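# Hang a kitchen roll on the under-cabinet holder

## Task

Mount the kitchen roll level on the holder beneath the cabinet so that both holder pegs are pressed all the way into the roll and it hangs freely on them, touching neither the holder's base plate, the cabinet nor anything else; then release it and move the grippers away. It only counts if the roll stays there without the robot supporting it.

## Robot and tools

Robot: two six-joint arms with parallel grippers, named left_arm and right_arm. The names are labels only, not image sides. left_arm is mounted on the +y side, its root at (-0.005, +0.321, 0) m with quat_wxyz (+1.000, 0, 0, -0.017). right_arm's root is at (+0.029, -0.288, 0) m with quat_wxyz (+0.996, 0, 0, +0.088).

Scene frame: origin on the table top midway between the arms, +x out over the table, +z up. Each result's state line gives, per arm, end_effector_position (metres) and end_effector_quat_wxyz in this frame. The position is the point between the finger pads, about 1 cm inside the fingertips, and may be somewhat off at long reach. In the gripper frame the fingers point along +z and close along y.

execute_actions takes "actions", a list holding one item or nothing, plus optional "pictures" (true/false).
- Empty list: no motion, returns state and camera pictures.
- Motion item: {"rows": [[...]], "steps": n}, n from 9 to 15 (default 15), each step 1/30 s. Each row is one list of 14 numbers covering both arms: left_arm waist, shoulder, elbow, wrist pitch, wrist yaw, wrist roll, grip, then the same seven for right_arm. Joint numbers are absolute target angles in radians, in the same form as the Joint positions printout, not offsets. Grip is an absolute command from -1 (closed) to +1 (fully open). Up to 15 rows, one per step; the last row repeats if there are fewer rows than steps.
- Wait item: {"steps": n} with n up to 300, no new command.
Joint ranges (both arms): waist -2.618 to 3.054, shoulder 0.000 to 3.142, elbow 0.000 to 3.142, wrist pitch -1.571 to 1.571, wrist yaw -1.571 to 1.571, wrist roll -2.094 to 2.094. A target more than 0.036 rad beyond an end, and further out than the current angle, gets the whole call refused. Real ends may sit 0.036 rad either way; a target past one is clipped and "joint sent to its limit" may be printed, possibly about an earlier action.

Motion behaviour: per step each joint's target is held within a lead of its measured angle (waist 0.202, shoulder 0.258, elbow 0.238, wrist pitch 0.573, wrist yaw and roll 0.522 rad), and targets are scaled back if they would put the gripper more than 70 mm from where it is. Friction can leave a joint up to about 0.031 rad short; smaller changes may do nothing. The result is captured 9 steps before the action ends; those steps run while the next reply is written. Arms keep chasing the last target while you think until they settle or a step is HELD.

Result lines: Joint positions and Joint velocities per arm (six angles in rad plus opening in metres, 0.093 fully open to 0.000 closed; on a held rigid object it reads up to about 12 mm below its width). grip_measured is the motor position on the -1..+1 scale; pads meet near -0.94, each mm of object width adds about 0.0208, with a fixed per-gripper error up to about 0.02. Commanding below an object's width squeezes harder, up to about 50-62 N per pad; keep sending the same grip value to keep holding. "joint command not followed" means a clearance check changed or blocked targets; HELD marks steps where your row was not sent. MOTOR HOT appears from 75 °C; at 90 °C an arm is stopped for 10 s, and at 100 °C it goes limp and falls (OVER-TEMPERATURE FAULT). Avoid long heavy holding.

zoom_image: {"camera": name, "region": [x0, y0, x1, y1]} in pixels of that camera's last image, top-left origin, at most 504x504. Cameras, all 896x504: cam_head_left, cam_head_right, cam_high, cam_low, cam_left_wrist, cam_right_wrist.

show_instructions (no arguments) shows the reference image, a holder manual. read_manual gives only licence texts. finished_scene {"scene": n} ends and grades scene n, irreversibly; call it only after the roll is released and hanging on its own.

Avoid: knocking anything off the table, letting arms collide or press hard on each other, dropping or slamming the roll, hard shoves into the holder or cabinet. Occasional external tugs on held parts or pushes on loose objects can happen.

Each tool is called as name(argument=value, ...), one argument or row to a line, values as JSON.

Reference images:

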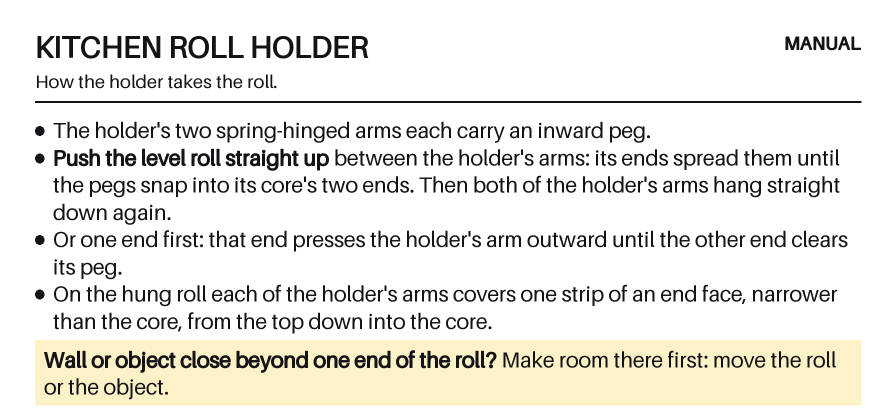

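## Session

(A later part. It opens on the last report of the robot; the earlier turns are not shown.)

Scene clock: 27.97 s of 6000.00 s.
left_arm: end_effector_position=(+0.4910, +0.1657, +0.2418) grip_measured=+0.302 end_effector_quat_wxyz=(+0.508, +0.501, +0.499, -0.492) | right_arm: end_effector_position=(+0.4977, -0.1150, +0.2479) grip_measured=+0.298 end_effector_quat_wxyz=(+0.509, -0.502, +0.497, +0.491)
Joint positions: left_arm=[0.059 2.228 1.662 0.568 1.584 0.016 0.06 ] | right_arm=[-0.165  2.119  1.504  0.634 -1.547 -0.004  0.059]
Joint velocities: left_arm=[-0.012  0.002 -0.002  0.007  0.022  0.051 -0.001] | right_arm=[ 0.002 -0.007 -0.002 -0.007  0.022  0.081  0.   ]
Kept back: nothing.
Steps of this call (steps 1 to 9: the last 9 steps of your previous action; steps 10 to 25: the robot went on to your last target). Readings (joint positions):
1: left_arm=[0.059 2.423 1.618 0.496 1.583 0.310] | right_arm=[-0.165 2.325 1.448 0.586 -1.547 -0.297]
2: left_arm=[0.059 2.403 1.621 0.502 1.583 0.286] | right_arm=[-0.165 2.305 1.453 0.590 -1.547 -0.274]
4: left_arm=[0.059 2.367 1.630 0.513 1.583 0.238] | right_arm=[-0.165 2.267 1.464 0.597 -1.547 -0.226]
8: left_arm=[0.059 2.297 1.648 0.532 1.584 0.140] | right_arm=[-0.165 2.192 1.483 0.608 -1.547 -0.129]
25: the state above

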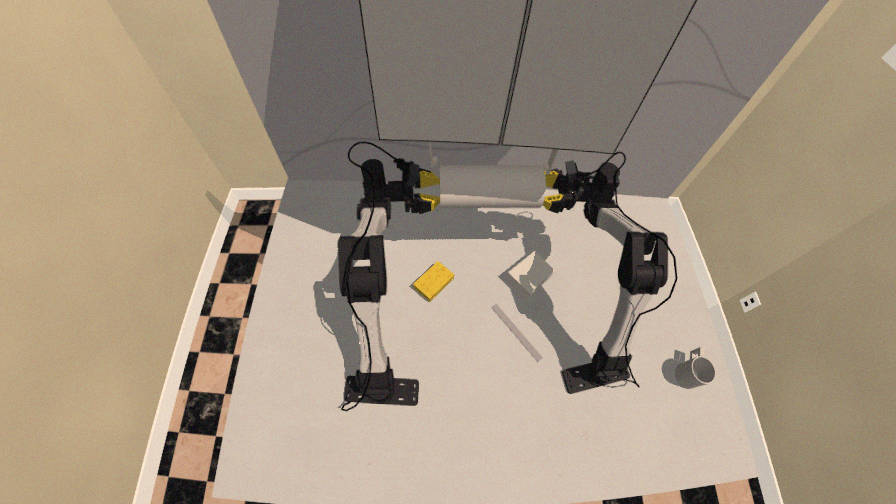

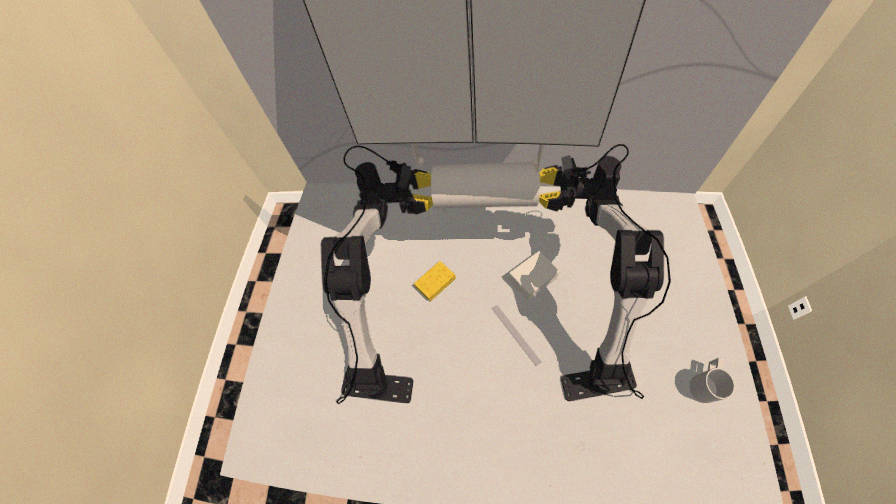

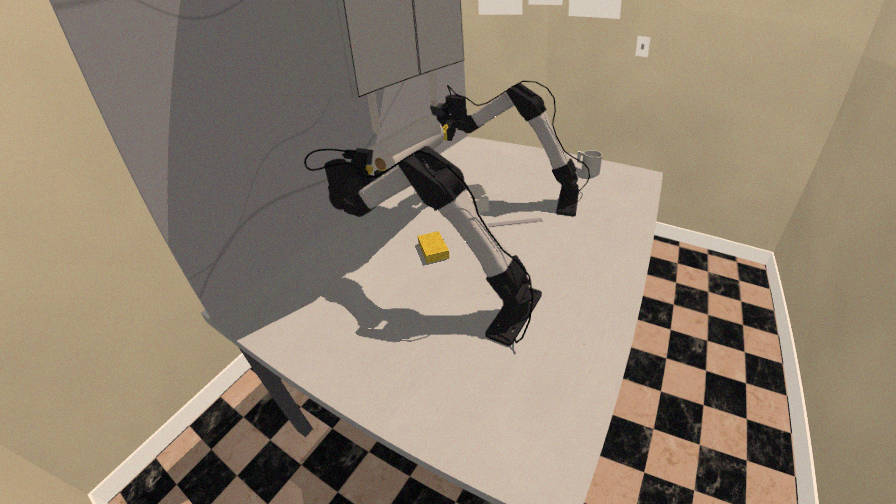

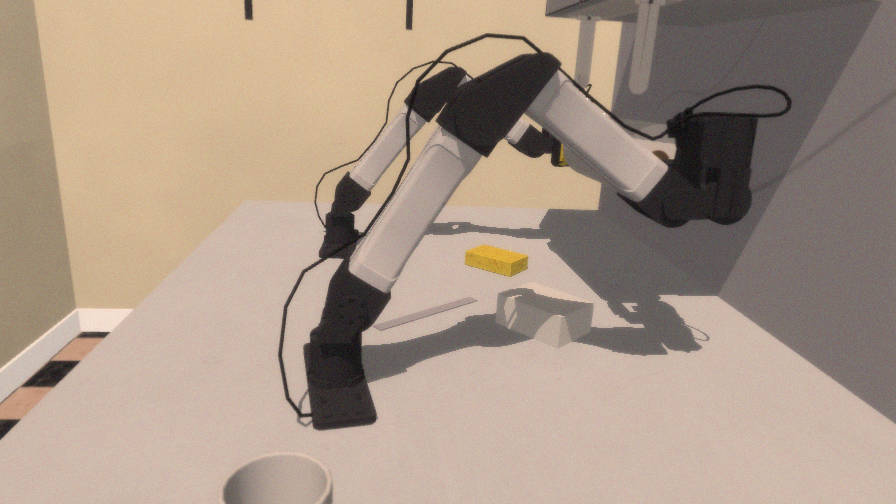

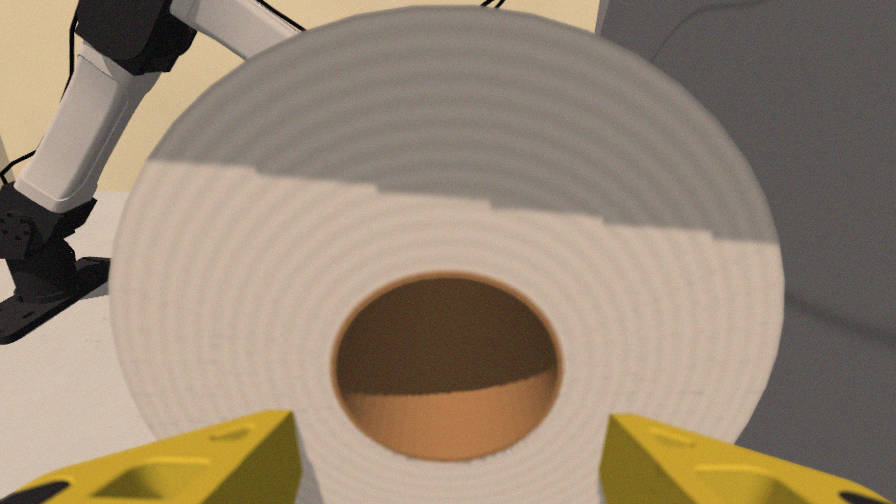

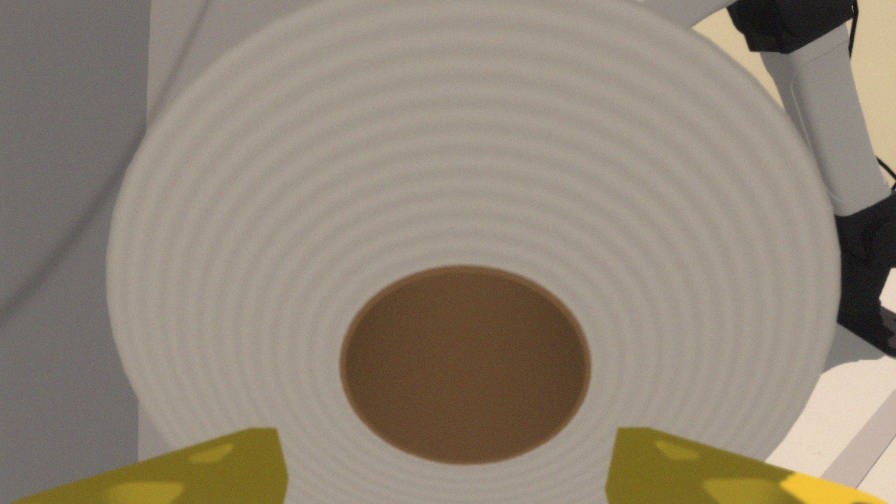

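execute_actions(
  actions=[
    {"rows":[[-0.02,2.209,1.68,0.565,1.57,0,0.3,-0.07,2.095,1.49,0.63,-1.54,0,0.3],[-0.015,2.198,1.68,0.55,1.57,0,0.3,-0.065,2.07,1.465,0.62,-1.535,0,0.3],[-0.01,2.186,1.685,0.535,1.57,0,0.3,-0.06,2.045,1.445,0.61,-1.53,0,0.3],[-0.005,2.175,1.685,0.52,1.57,0,0.3,-0.055,2.02,1.42,0.6,-1.52,0,0.3],[0,2.164,1.69,0.505,1.57,0,0.3,-0.05,1.995,1.4,0.59,-1.515,0,0.3],[0,2.152,1.69,0.49,1.57,0,0.3,-0.045,1.97,1.38,0.58,-1.51,0,0.3],[0,2.14,1.69,0.475,1.57,0,0.3,-0.045,1.945,1.36,0.57,-1.5,0,0.3],[0,2.13,1.69,0.46,1.57,0,0.3,-0.045,1.92,1.34,0.56,-1.495,0,0.3]]},
  ],
)

execute_actions(
  actions=[
    {"steps":20},
  ],
  pictures=true,
)

zoom_image(
  camera="cam_head_left",
  region=[390,120,610,230],
)

zoom_image(
  camera="cam_high",
  region=[310,60,490,210],
)

Scene clock: 29.67 s of 6000.00 s.
left_arm: end_effector_position=(+0.4902, +0.1696, +0.2461) grip_measured=+0.302 end_effector_quat_wxyz=(+0.502, +0.491, +0.508, -0.498) | right_arm: end_effector_position=(+0.4840, -0.1113, +0.2544) grip_measured=+0.298 end_effector_quat_wxyz=(+0.505, -0.488, +0.512, +0.494)
Joint positions: left_arm=[0.067 2.213 1.662 0.525 1.584 0.012 0.06 ] | right_arm=[-0.157  2.045  1.428  0.602 -1.515 -0.001  0.059]
Joint velocities: left_arm=[ 0.12  -0.242 -0.007 -0.315 -0.066  0.066  0.   ] | right_arm=[ 0.09  -0.686 -0.623 -0.242  0.183  0.022 -0.   ]
Steps of this call (steps 1 to 30: the robot went on to your last target; steps 31 to 45: nothing new was sent; steps 46 to 51: the first 6 steps of this action). Readings (joint positions):
46: left_arm=[0.059 2.228 1.662 0.568 1.584 0.012] | right_arm=[-0.165 2.119 1.504 0.634 -1.547 -0.001]
47: left_arm=[0.059 2.228 1.662 0.565 1.584 0.012] | right_arm=[-0.164 2.116 1.501 0.631 -1.544 -0.001]
49: left_arm=[0.061 2.225 1.662 0.549 1.584 0.012] | right_arm=[-0.162 2.089 1.470 0.618 -1.533 -0.001]
51: the state above

Scene clock: 30.33 s of 6000.00 s.
left_arm: end_effector_position=(+0.4827, +0.1762, +0.2716) grip_measured=+0.302 end_effector_quat_wxyz=(+0.505, +0.487, +0.512, -0.495) | right_arm: end_effector_position=(+0.4660, -0.1060, +0.2844) grip_measured=+0.298 end_effector_quat_wxyz=(+0.521, -0.484, +0.515, +0.478)
Joint positions: left_arm=[0.081 2.148 1.662 0.457 1.584 0.012 0.06 ] | right_arm=[-0.142  1.923  1.368  0.566 -1.464 -0.001  0.059]
Joint velocities: left_arm=[-0.002  0.002 -0.002 -0.022 -0.037  0.007 -0.001] | right_arm=[ 0.002 -0.022 -0.012  0.037  0.022 -0.051 -0.001]
Kept back: nothing.
Steps of this call (steps 1 to 9: the last 9 steps of your previous action; steps 10 to 20: the robot went on to your last target). Readings (joint positions):
1: left_arm=[0.071 2.204 1.662 0.512 1.584 0.012] | right_arm=[-0.153 2.019 1.407 0.594 -1.505 -0.001]
2: left_arm=[0.075 2.193 1.662 0.499 1.584 0.012] | right_arm=[-0.149 1.992 1.388 0.586 -1.494 -0.001]
4: left_arm=[0.080 2.170 1.662 0.484 1.584 0.012] | right_arm=[-0.144 1.950 1.369 0.579 -1.479 -0.001]
8: left_arm=[0.081 2.148 1.662 0.476 1.584 0.012] | right_arm=[-0.142 1.923 1.368 0.579 -1.467 -0.001]
20: the state above

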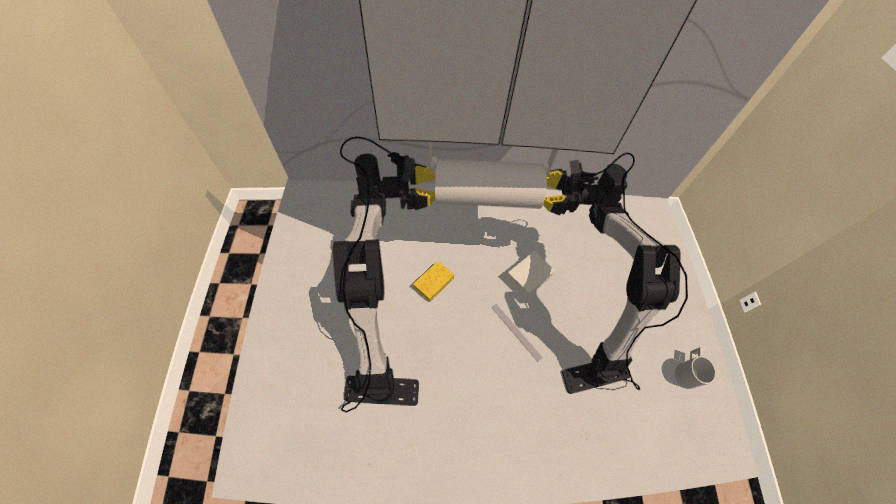

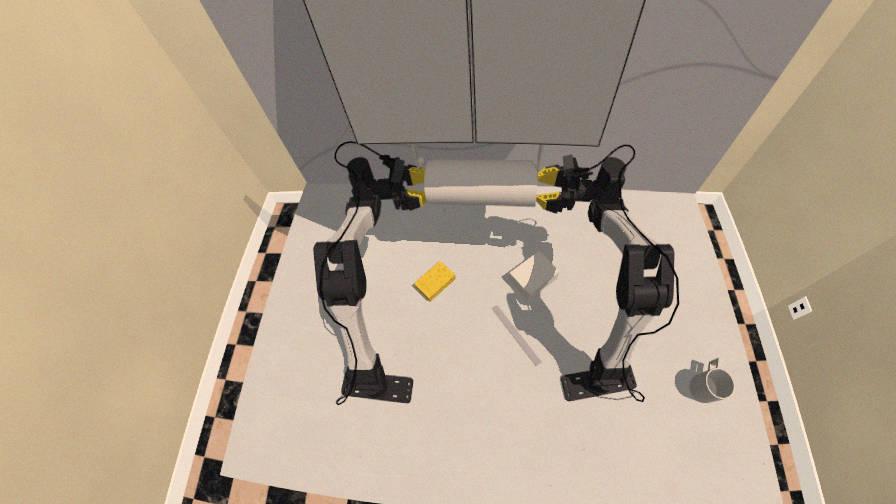

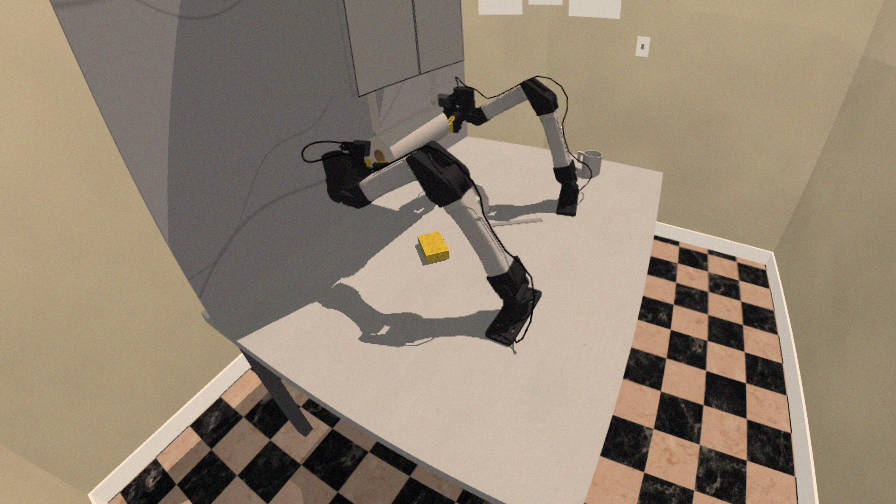

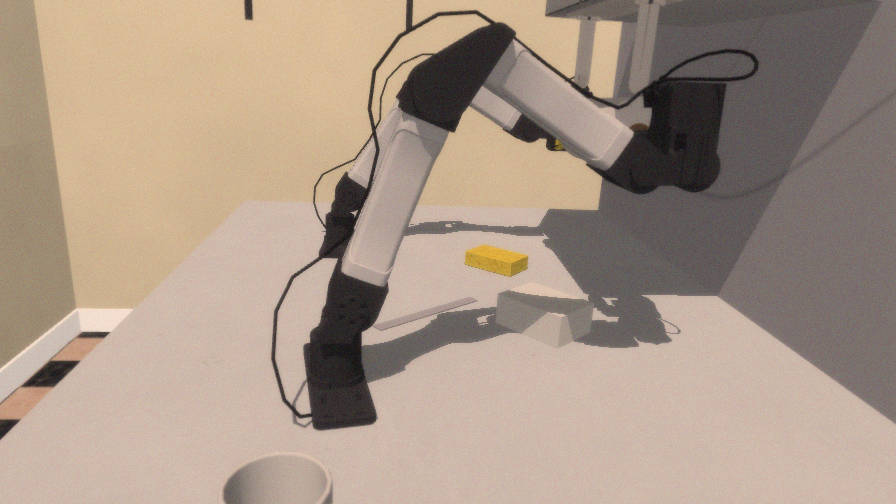

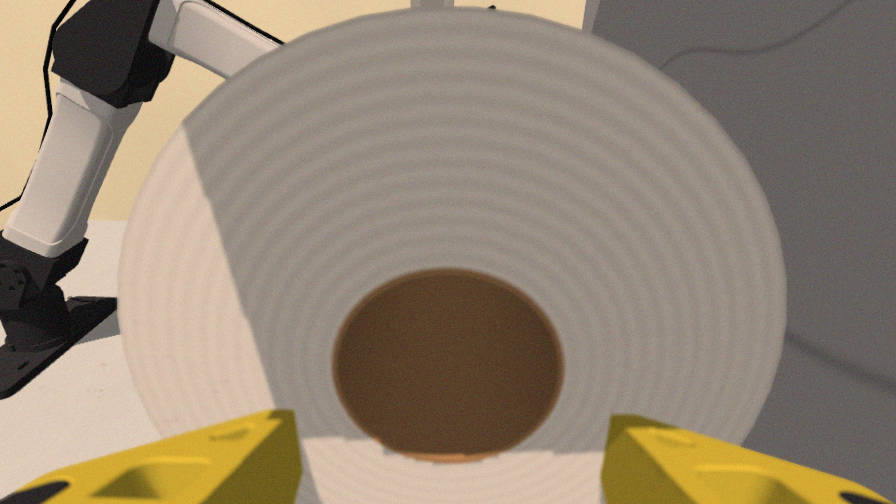

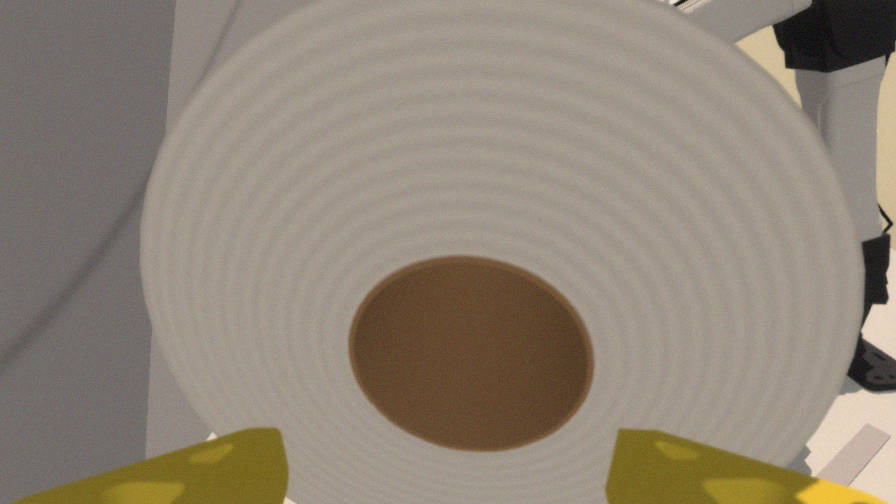

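Region (390, 120, 610, 230) of cam_head_left's 896x504 image, scaled by 2.291, with more detail than that image has.

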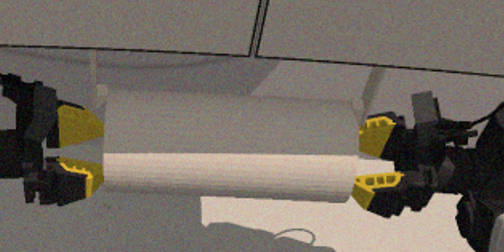

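Region (310, 60, 490, 210) of cam_high's 896x504 image, scaled by 2.800, with more detail than that image has.

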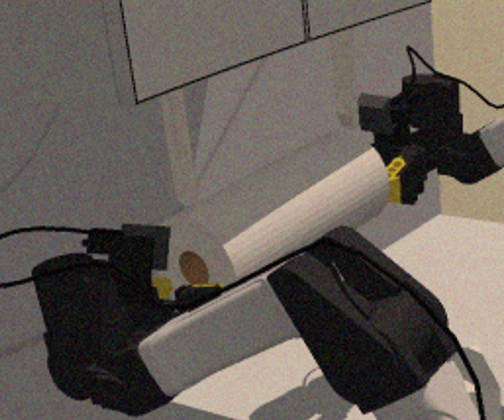

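execute_actions(
  actions=[
    {"rows":[[0,2.122,1.70,0.446,1.57,0,0.3,-0.045,1.91,1.37,0.55,-1.495,0,0.3],[0,2.115,1.71,0.432,1.57,0,0.3,-0.045,1.905,1.38,0.54,-1.495,0,0.3],[0,2.107,1.72,0.418,1.57,0,0.3,-0.045,1.9,1.385,0.53,-1.495,0,0.3],[0,2.10,1.728,0.404,1.57,0,0.3,-0.045,1.89,1.395,0.51,-1.495,0,0.3],[0,2.092,1.736,0.39,1.57,0,0.3,-0.045,1.88,1.405,0.49,-1.495,0,0.3],[0,2.085,1.744,0.376,1.57,0,0.3,-0.045,1.87,1.415,0.47,-1.495,0,0.3],[0,2.077,1.752,0.363,1.57,0,0.3,-0.045,1.86,1.425,0.455,-1.495,0,0.3],[0,2.07,1.76,0.35,1.57,0,0.3,-0.045,1.85,1.432,0.44,-1.495,0,0.3]]},
  ],
)

execute_actions(
  actions=[
    {"steps":20},
  ],
  pictures=true,
)

Scene clock: 31.20 s of 6000.00 s.
left_arm: end_effector_position=(+0.4833, +0.1762, +0.2815) grip_measured=+0.302 end_effector_quat_wxyz=(+0.503, +0.485, +0.515, -0.498) | right_arm: end_effector_position=(+0.4652, -0.1061, +0.2848) grip_measured=+0.298 end_effector_quat_wxyz=(+0.513, -0.475, +0.525, +0.485)
Joint positions: left_arm=[0.081 2.14  1.694 0.409 1.584 0.012 0.06 ] | right_arm=[-0.142  1.913  1.37   0.52  -1.46  -0.001  0.059]
Joint velocities: left_arm=[ 0.007 -0.164  0.227 -0.359  0.022 -0.037 -0.001] | right_arm=[ 0.012 -0.144  0.105 -0.432  0.037 -0.037 -0.   ]
Steps of this call (steps 1 to 15: the robot went on to your last target; steps 16 to 20: nothing new was sent; steps 21 to 26: the first 6 steps of this action). Readings (joint positions):
21: left_arm=[0.081 2.148 1.662 0.454 1.584 0.012] | right_arm=[-0.142 1.923 1.368 0.564 -1.464 -0.001]
22: left_arm=[0.081 2.148 1.665 0.449 1.584 0.012] | right_arm=[-0.142 1.923 1.368 0.561 -1.464 -0.001]
24: left_arm=[0.081 2.147 1.678 0.430 1.584 0.012] | right_arm=[-0.142 1.921 1.368 0.548 -1.462 -0.001]
26: the state above

Scene clock: 31.87 s of 6000.00 s.
left_arm: end_effector_position=(+0.4746, +0.1770, +0.3192) grip_measured=+0.302 end_effector_quat_wxyz=(+0.514, +0.496, +0.504, -0.485) | right_arm: end_effector_position=(+0.4608, -0.1046, +0.2914) grip_measured=+0.298 end_effector_quat_wxyz=(+0.494, -0.461, +0.541, +0.501)
Joint positions: left_arm=[0.084 2.082 1.741 0.355 1.584 0.006 0.06 ] | right_arm=[-0.138  1.888  1.388  0.412 -1.46  -0.001  0.059]
Joint velocities: left_arm=[-0.007 -0.012  0.002 -0.051  0.007 -0.051 -0.   ] | right_arm=[ 0.012  0.002 -0.017 -0.081 -0.081 -0.081  0.   ]
Kept back: nothing.
Steps of this call (steps 1 to 9: the last 9 steps of your previous action; steps 10 to 20: the robot went on to your last target). Readings (joint positions):
1: left_arm=[0.081 2.134 1.702 0.397 1.584 0.012] | right_arm=[-0.142 1.908 1.376 0.504 -1.459 -0.001]
2: left_arm=[0.081 2.126 1.711 0.386 1.584 0.012] | right_arm=[-0.142 1.900 1.383 0.488 -1.459 -0.001]
4: left_arm=[0.082 2.109 1.725 0.372 1.584 0.012] | right_arm=[-0.141 1.892 1.388 0.452 -1.456 -0.001]
8: left_arm=[0.084 2.085 1.739 0.366 1.584 0.009] | right_arm=[-0.138 1.892 1.388 0.423 -1.458 -0.001]
20: the state above

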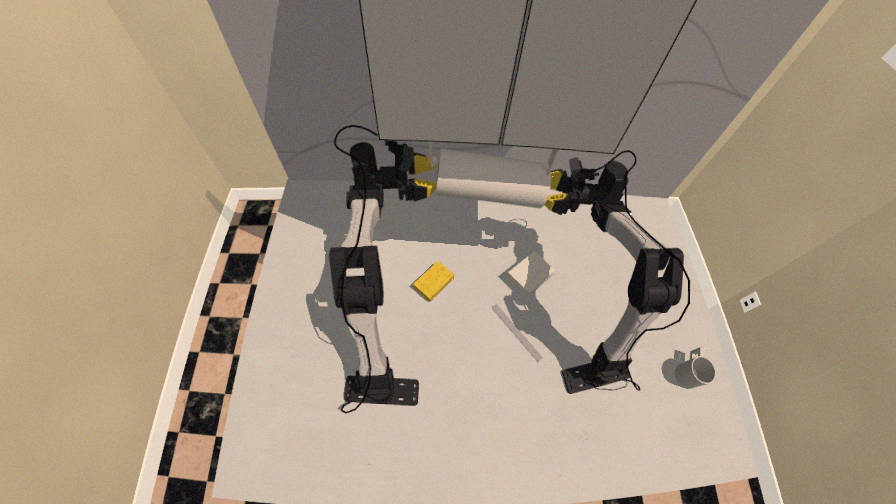

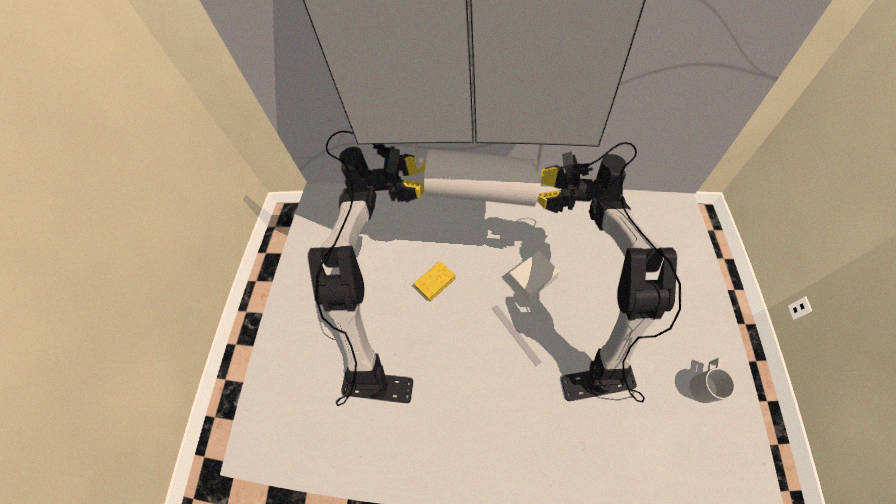

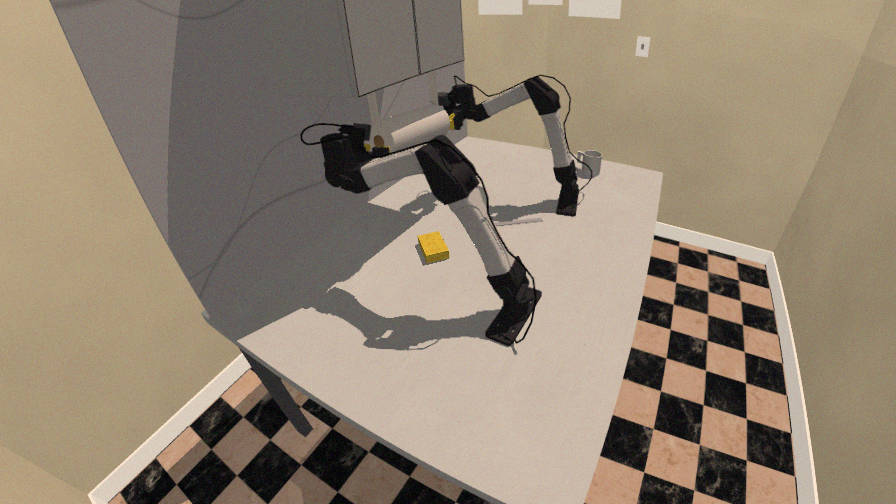

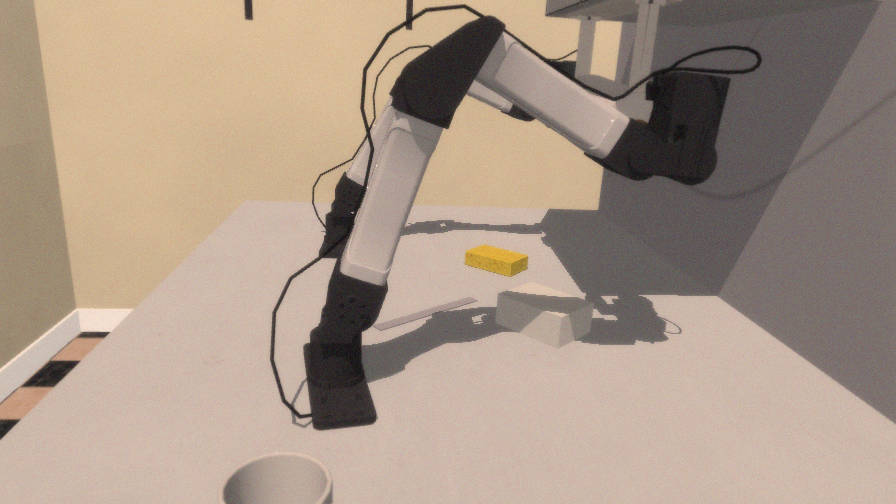

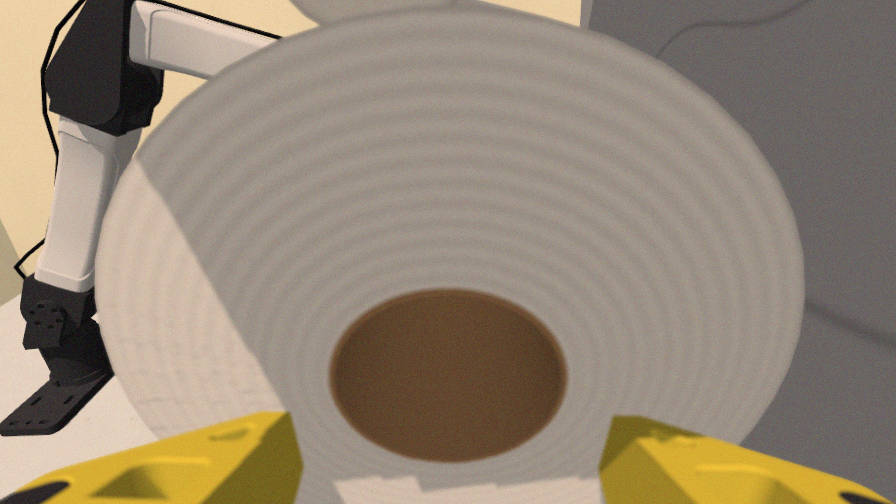

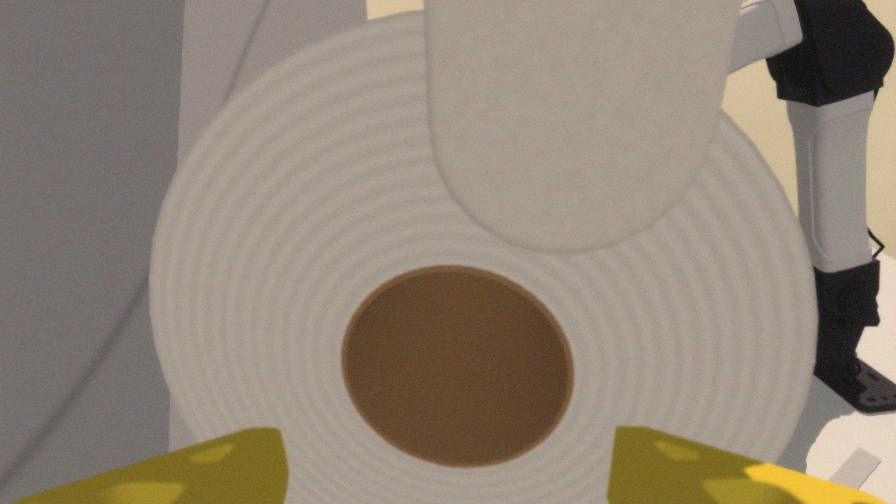

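execute_actions(
  actions=[
    {"rows":[[0,2.06,1.72,0.36,1.57,0,0.3,-0.045,1.9,1.36,0.47,-1.48,0,0.3],[0,2.05,1.70,0.36,1.57,0,0.3,-0.045,1.9,1.36,0.47,-1.48,0,0.3],[0.005,2.04,1.685,0.37,1.57,0,0.3,-0.04,1.9,1.36,0.47,-1.47,0,0.3],[0.012,2.03,1.67,0.37,1.57,0,0.3,-0.03,1.9,1.36,0.47,-1.47,0,0.3],[0.02,2.02,1.655,0.38,1.57,0,0.3,-0.02,1.9,1.36,0.47,-1.46,0,0.3],[0.028,2.01,1.64,0.38,1.57,0,0.3,-0.01,1.9,1.36,0.47,-1.46,0,0.3],[0.036,2.0,1.625,0.39,1.57,0,0.3,0,1.9,1.36,0.47,-1.45,0,0.3],[0.044,1.99,1.61,0.39,1.57,0,0.3,0.01,1.9,1.36,0.47,-1.45,0,0.3],[0.05,1.99,1.61,0.39,1.57,0,0.3,0.015,1.9,1.36,0.47,-1.45,0,0.3]]},
  ],
)

execute_actions(
  actions=[
    {"rows":[[0.05,1.99,1.61,0.39,1.57,0,0.3,0.015,1.88,1.39,0.47,-1.45,0,0.3],[0.05,1.99,1.61,0.39,1.57,0,0.3,0.015,1.875,1.4,0.47,-1.45,0,0.3],[0.05,1.99,1.61,0.39,1.57,0,0.3,0.015,1.87,1.41,0.46,-1.45,0,0.3],[0.05,1.99,1.61,0.39,1.57,0,0.3,0.015,1.86,1.42,0.46,-1.45,0,0.3],[0.05,1.99,1.61,0.39,1.57,0,0.3,0.015,1.85,1.43,0.45,-1.45,0,0.3],[0.05,1.99,1.61,0.39,1.57,0,0.3,0.015,1.845,1.435,0.445,-1.45,0,0.3]]},
  ],
)

execute_actions(
  actions=[
    {"steps":16},
  ],
  pictures=true,
)

Scene clock: 33.30 s of 6000.00 s.
left_arm: end_effector_position=(+0.4676, +0.1804, +0.3134) grip_measured=+0.302 end_effector_quat_wxyz=(+0.509, +0.486, +0.513, -0.491) | right_arm: end_effector_position=(+0.4586, -0.1010, +0.2870) grip_measured=+0.298 end_effector_quat_wxyz=(+0.492, -0.462, +0.540, +0.503)
Joint positions: left_arm=[0.092 2.051 1.679 0.357 1.584 0.006 0.06 ] | right_arm=[-0.13   1.889  1.371  0.429 -1.458 -0.001  0.059]
Joint velocities: left_arm=[ 0.144 -0.261 -0.476  0.022 -0.081  0.007  0.   ] | right_arm=[ 0.144  0.017 -0.012 -0.051 -0.022  0.066 -0.001]
Steps of this call (steps 1 to 15: the robot went on to your last target; steps 16 to 37: nothing new was sent; steps 38 to 43: the first 6 steps of this action). Readings (joint positions):
38: left_arm=[0.084 2.082 1.741 0.354 1.584 0.006] | right_arm=[-0.138 1.889 1.385 0.416 -1.460 -0.001]
39: left_arm=[0.084 2.080 1.736 0.355 1.584 0.006] | right_arm=[-0.138 1.889 1.381 0.421 -1.459 -0.001]
41: left_arm=[0.085 2.068 1.710 0.355 1.584 0.006] | right_arm=[-0.137 1.889 1.374 0.426 -1.459 -0.001]
43: the state above

Scene clock: 33.80 s of 6000.00 s.
left_arm: end_effector_position=(+0.4642, +0.1989, +0.3119) grip_measured=+0.302 end_effector_quat_wxyz=(+0.517, +0.474, +0.525, -0.482) | right_arm: end_effector_position=(+0.4564, -0.0837, +0.2848) grip_measured=+0.298 end_effector_quat_wxyz=(+0.485, -0.465, +0.539, +0.509)
Joint positions: left_arm=[0.133 2.017 1.625 0.371 1.584 0.006 0.06 ] | right_arm=[-0.089  1.897  1.377  0.423 -1.434  0.002  0.059]
Joint velocities: left_arm=[-0.007 -0.007 -0.012 -0.022 -0.037  0.051 -0.001] | right_arm=[-0.012 -0.037  0.139 -0.11  -0.022  0.007  0.001]
Steps of this call (steps 1 to 9: the last 9 steps of your previous action; steps 10 to 15: the first 6 steps of this action). Readings (joint positions):
10: left_arm=[0.133 2.017 1.625 0.369 1.584 0.006] | right_arm=[-0.089 1.899 1.371 0.432 -1.434 0.002]
11: left_arm=[0.133 2.017 1.625 0.370 1.584 0.006] | right_arm=[-0.089 1.899 1.371 0.432 -1.434 0.002]
13: left_arm=[0.133 2.017 1.625 0.370 1.584 0.006] | right_arm=[-0.089 1.899 1.371 0.432 -1.434 0.002]
15: the state above

Scene clock: 34.33 s of 6000.00 s.
left_arm: end_effector_position=(+0.4642, +0.1989, +0.3119) grip_measured=+0.302 end_effector_quat_wxyz=(+0.517, +0.474, +0.525, -0.482) | right_arm: end_effector_position=(+0.4547, -0.0840, +0.3030) grip_measured=+0.298 end_effector_quat_wxyz=(+0.496, -0.470, +0.532, +0.500)
Joint positions: left_arm=[0.133 2.017 1.625 0.371 1.584 0.006 0.06 ] | right_arm=[-0.089  1.87   1.401  0.414 -1.426  0.012  0.059]
Joint velocities: left_arm=[ 0.007 -0.002  0.007 -0.081  0.007 -0.051  0.   ] | right_arm=[-0.002 -0.002 -0.002 -0.11   0.007 -0.095  0.   ]
Kept back: nothing.
Steps of this call (steps 1 to 9: the last 9 steps of your previous action; steps 10 to 16: the robot went on to your last target). Readings (joint positions):
1: left_arm=[0.133 2.017 1.625 0.371 1.584 0.006] | right_arm=[-0.089 1.894 1.382 0.419 -1.433 0.002]
2: left_arm=[0.133 2.017 1.625 0.371 1.584 0.006] | right_arm=[-0.089 1.890 1.386 0.417 -1.433 0.002]
4: left_arm=[0.133 2.017 1.625 0.371 1.584 0.006] | right_arm=[-0.089 1.881 1.393 0.416 -1.430 0.004]
8: left_arm=[0.133 2.017 1.625 0.371 1.584 0.006] | right_arm=[-0.089 1.870 1.401 0.416 -1.427 0.009]
16: the state above

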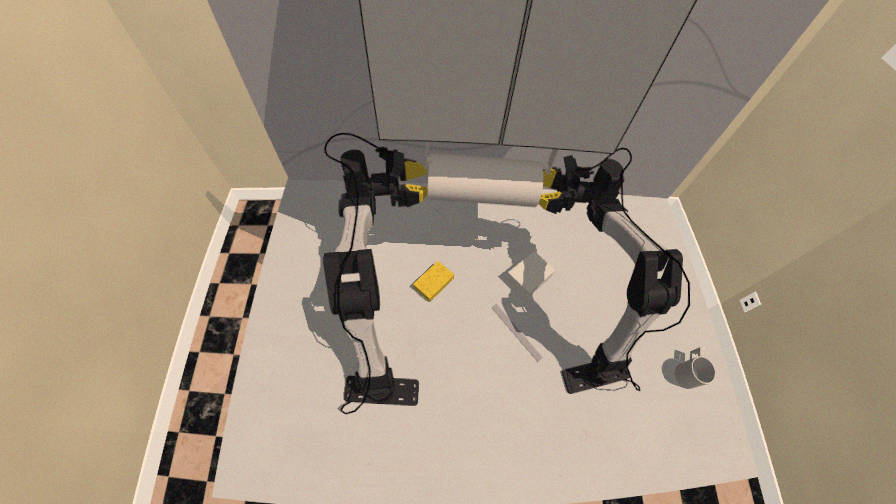

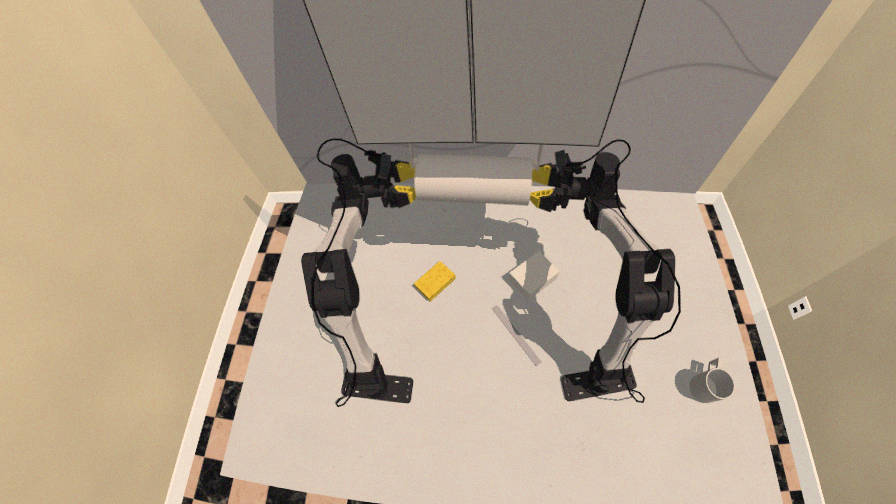

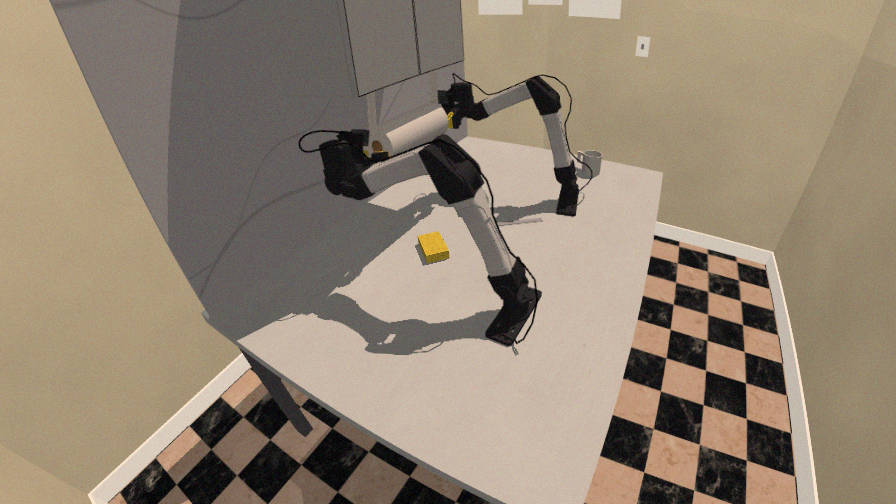

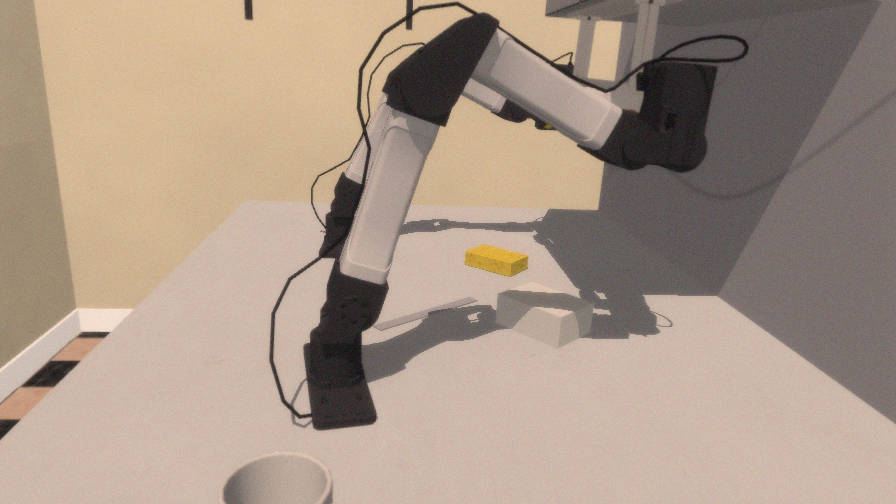

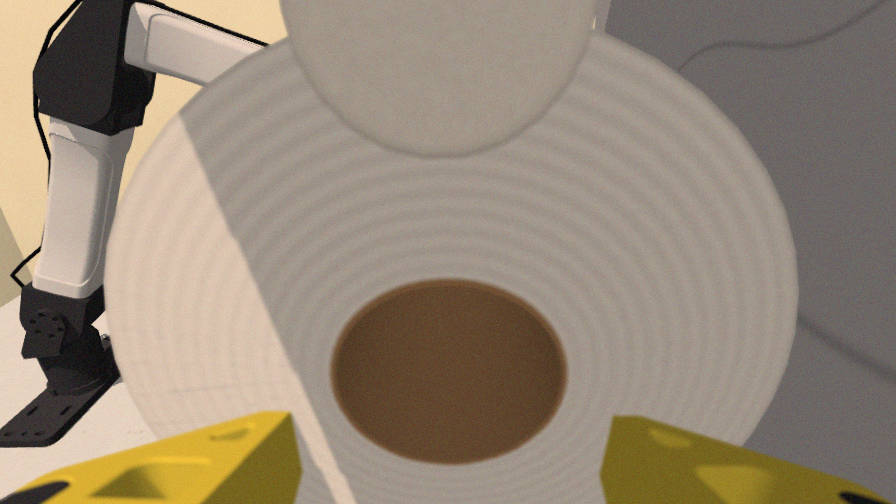

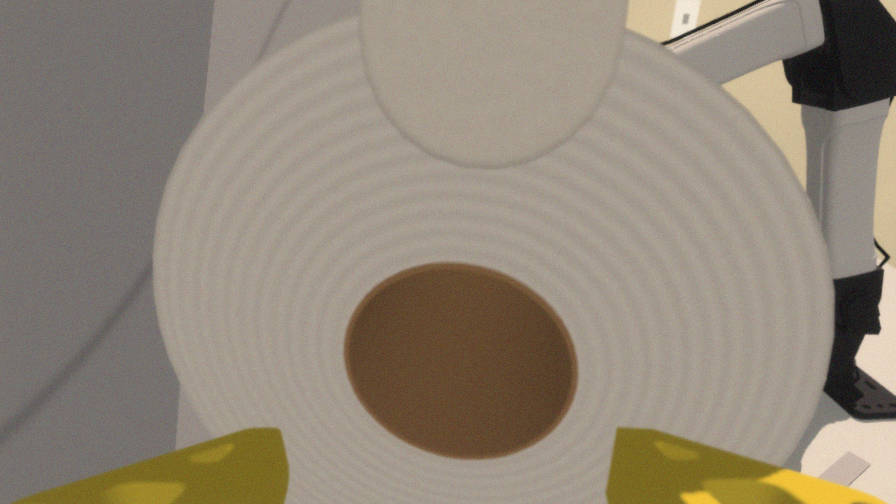

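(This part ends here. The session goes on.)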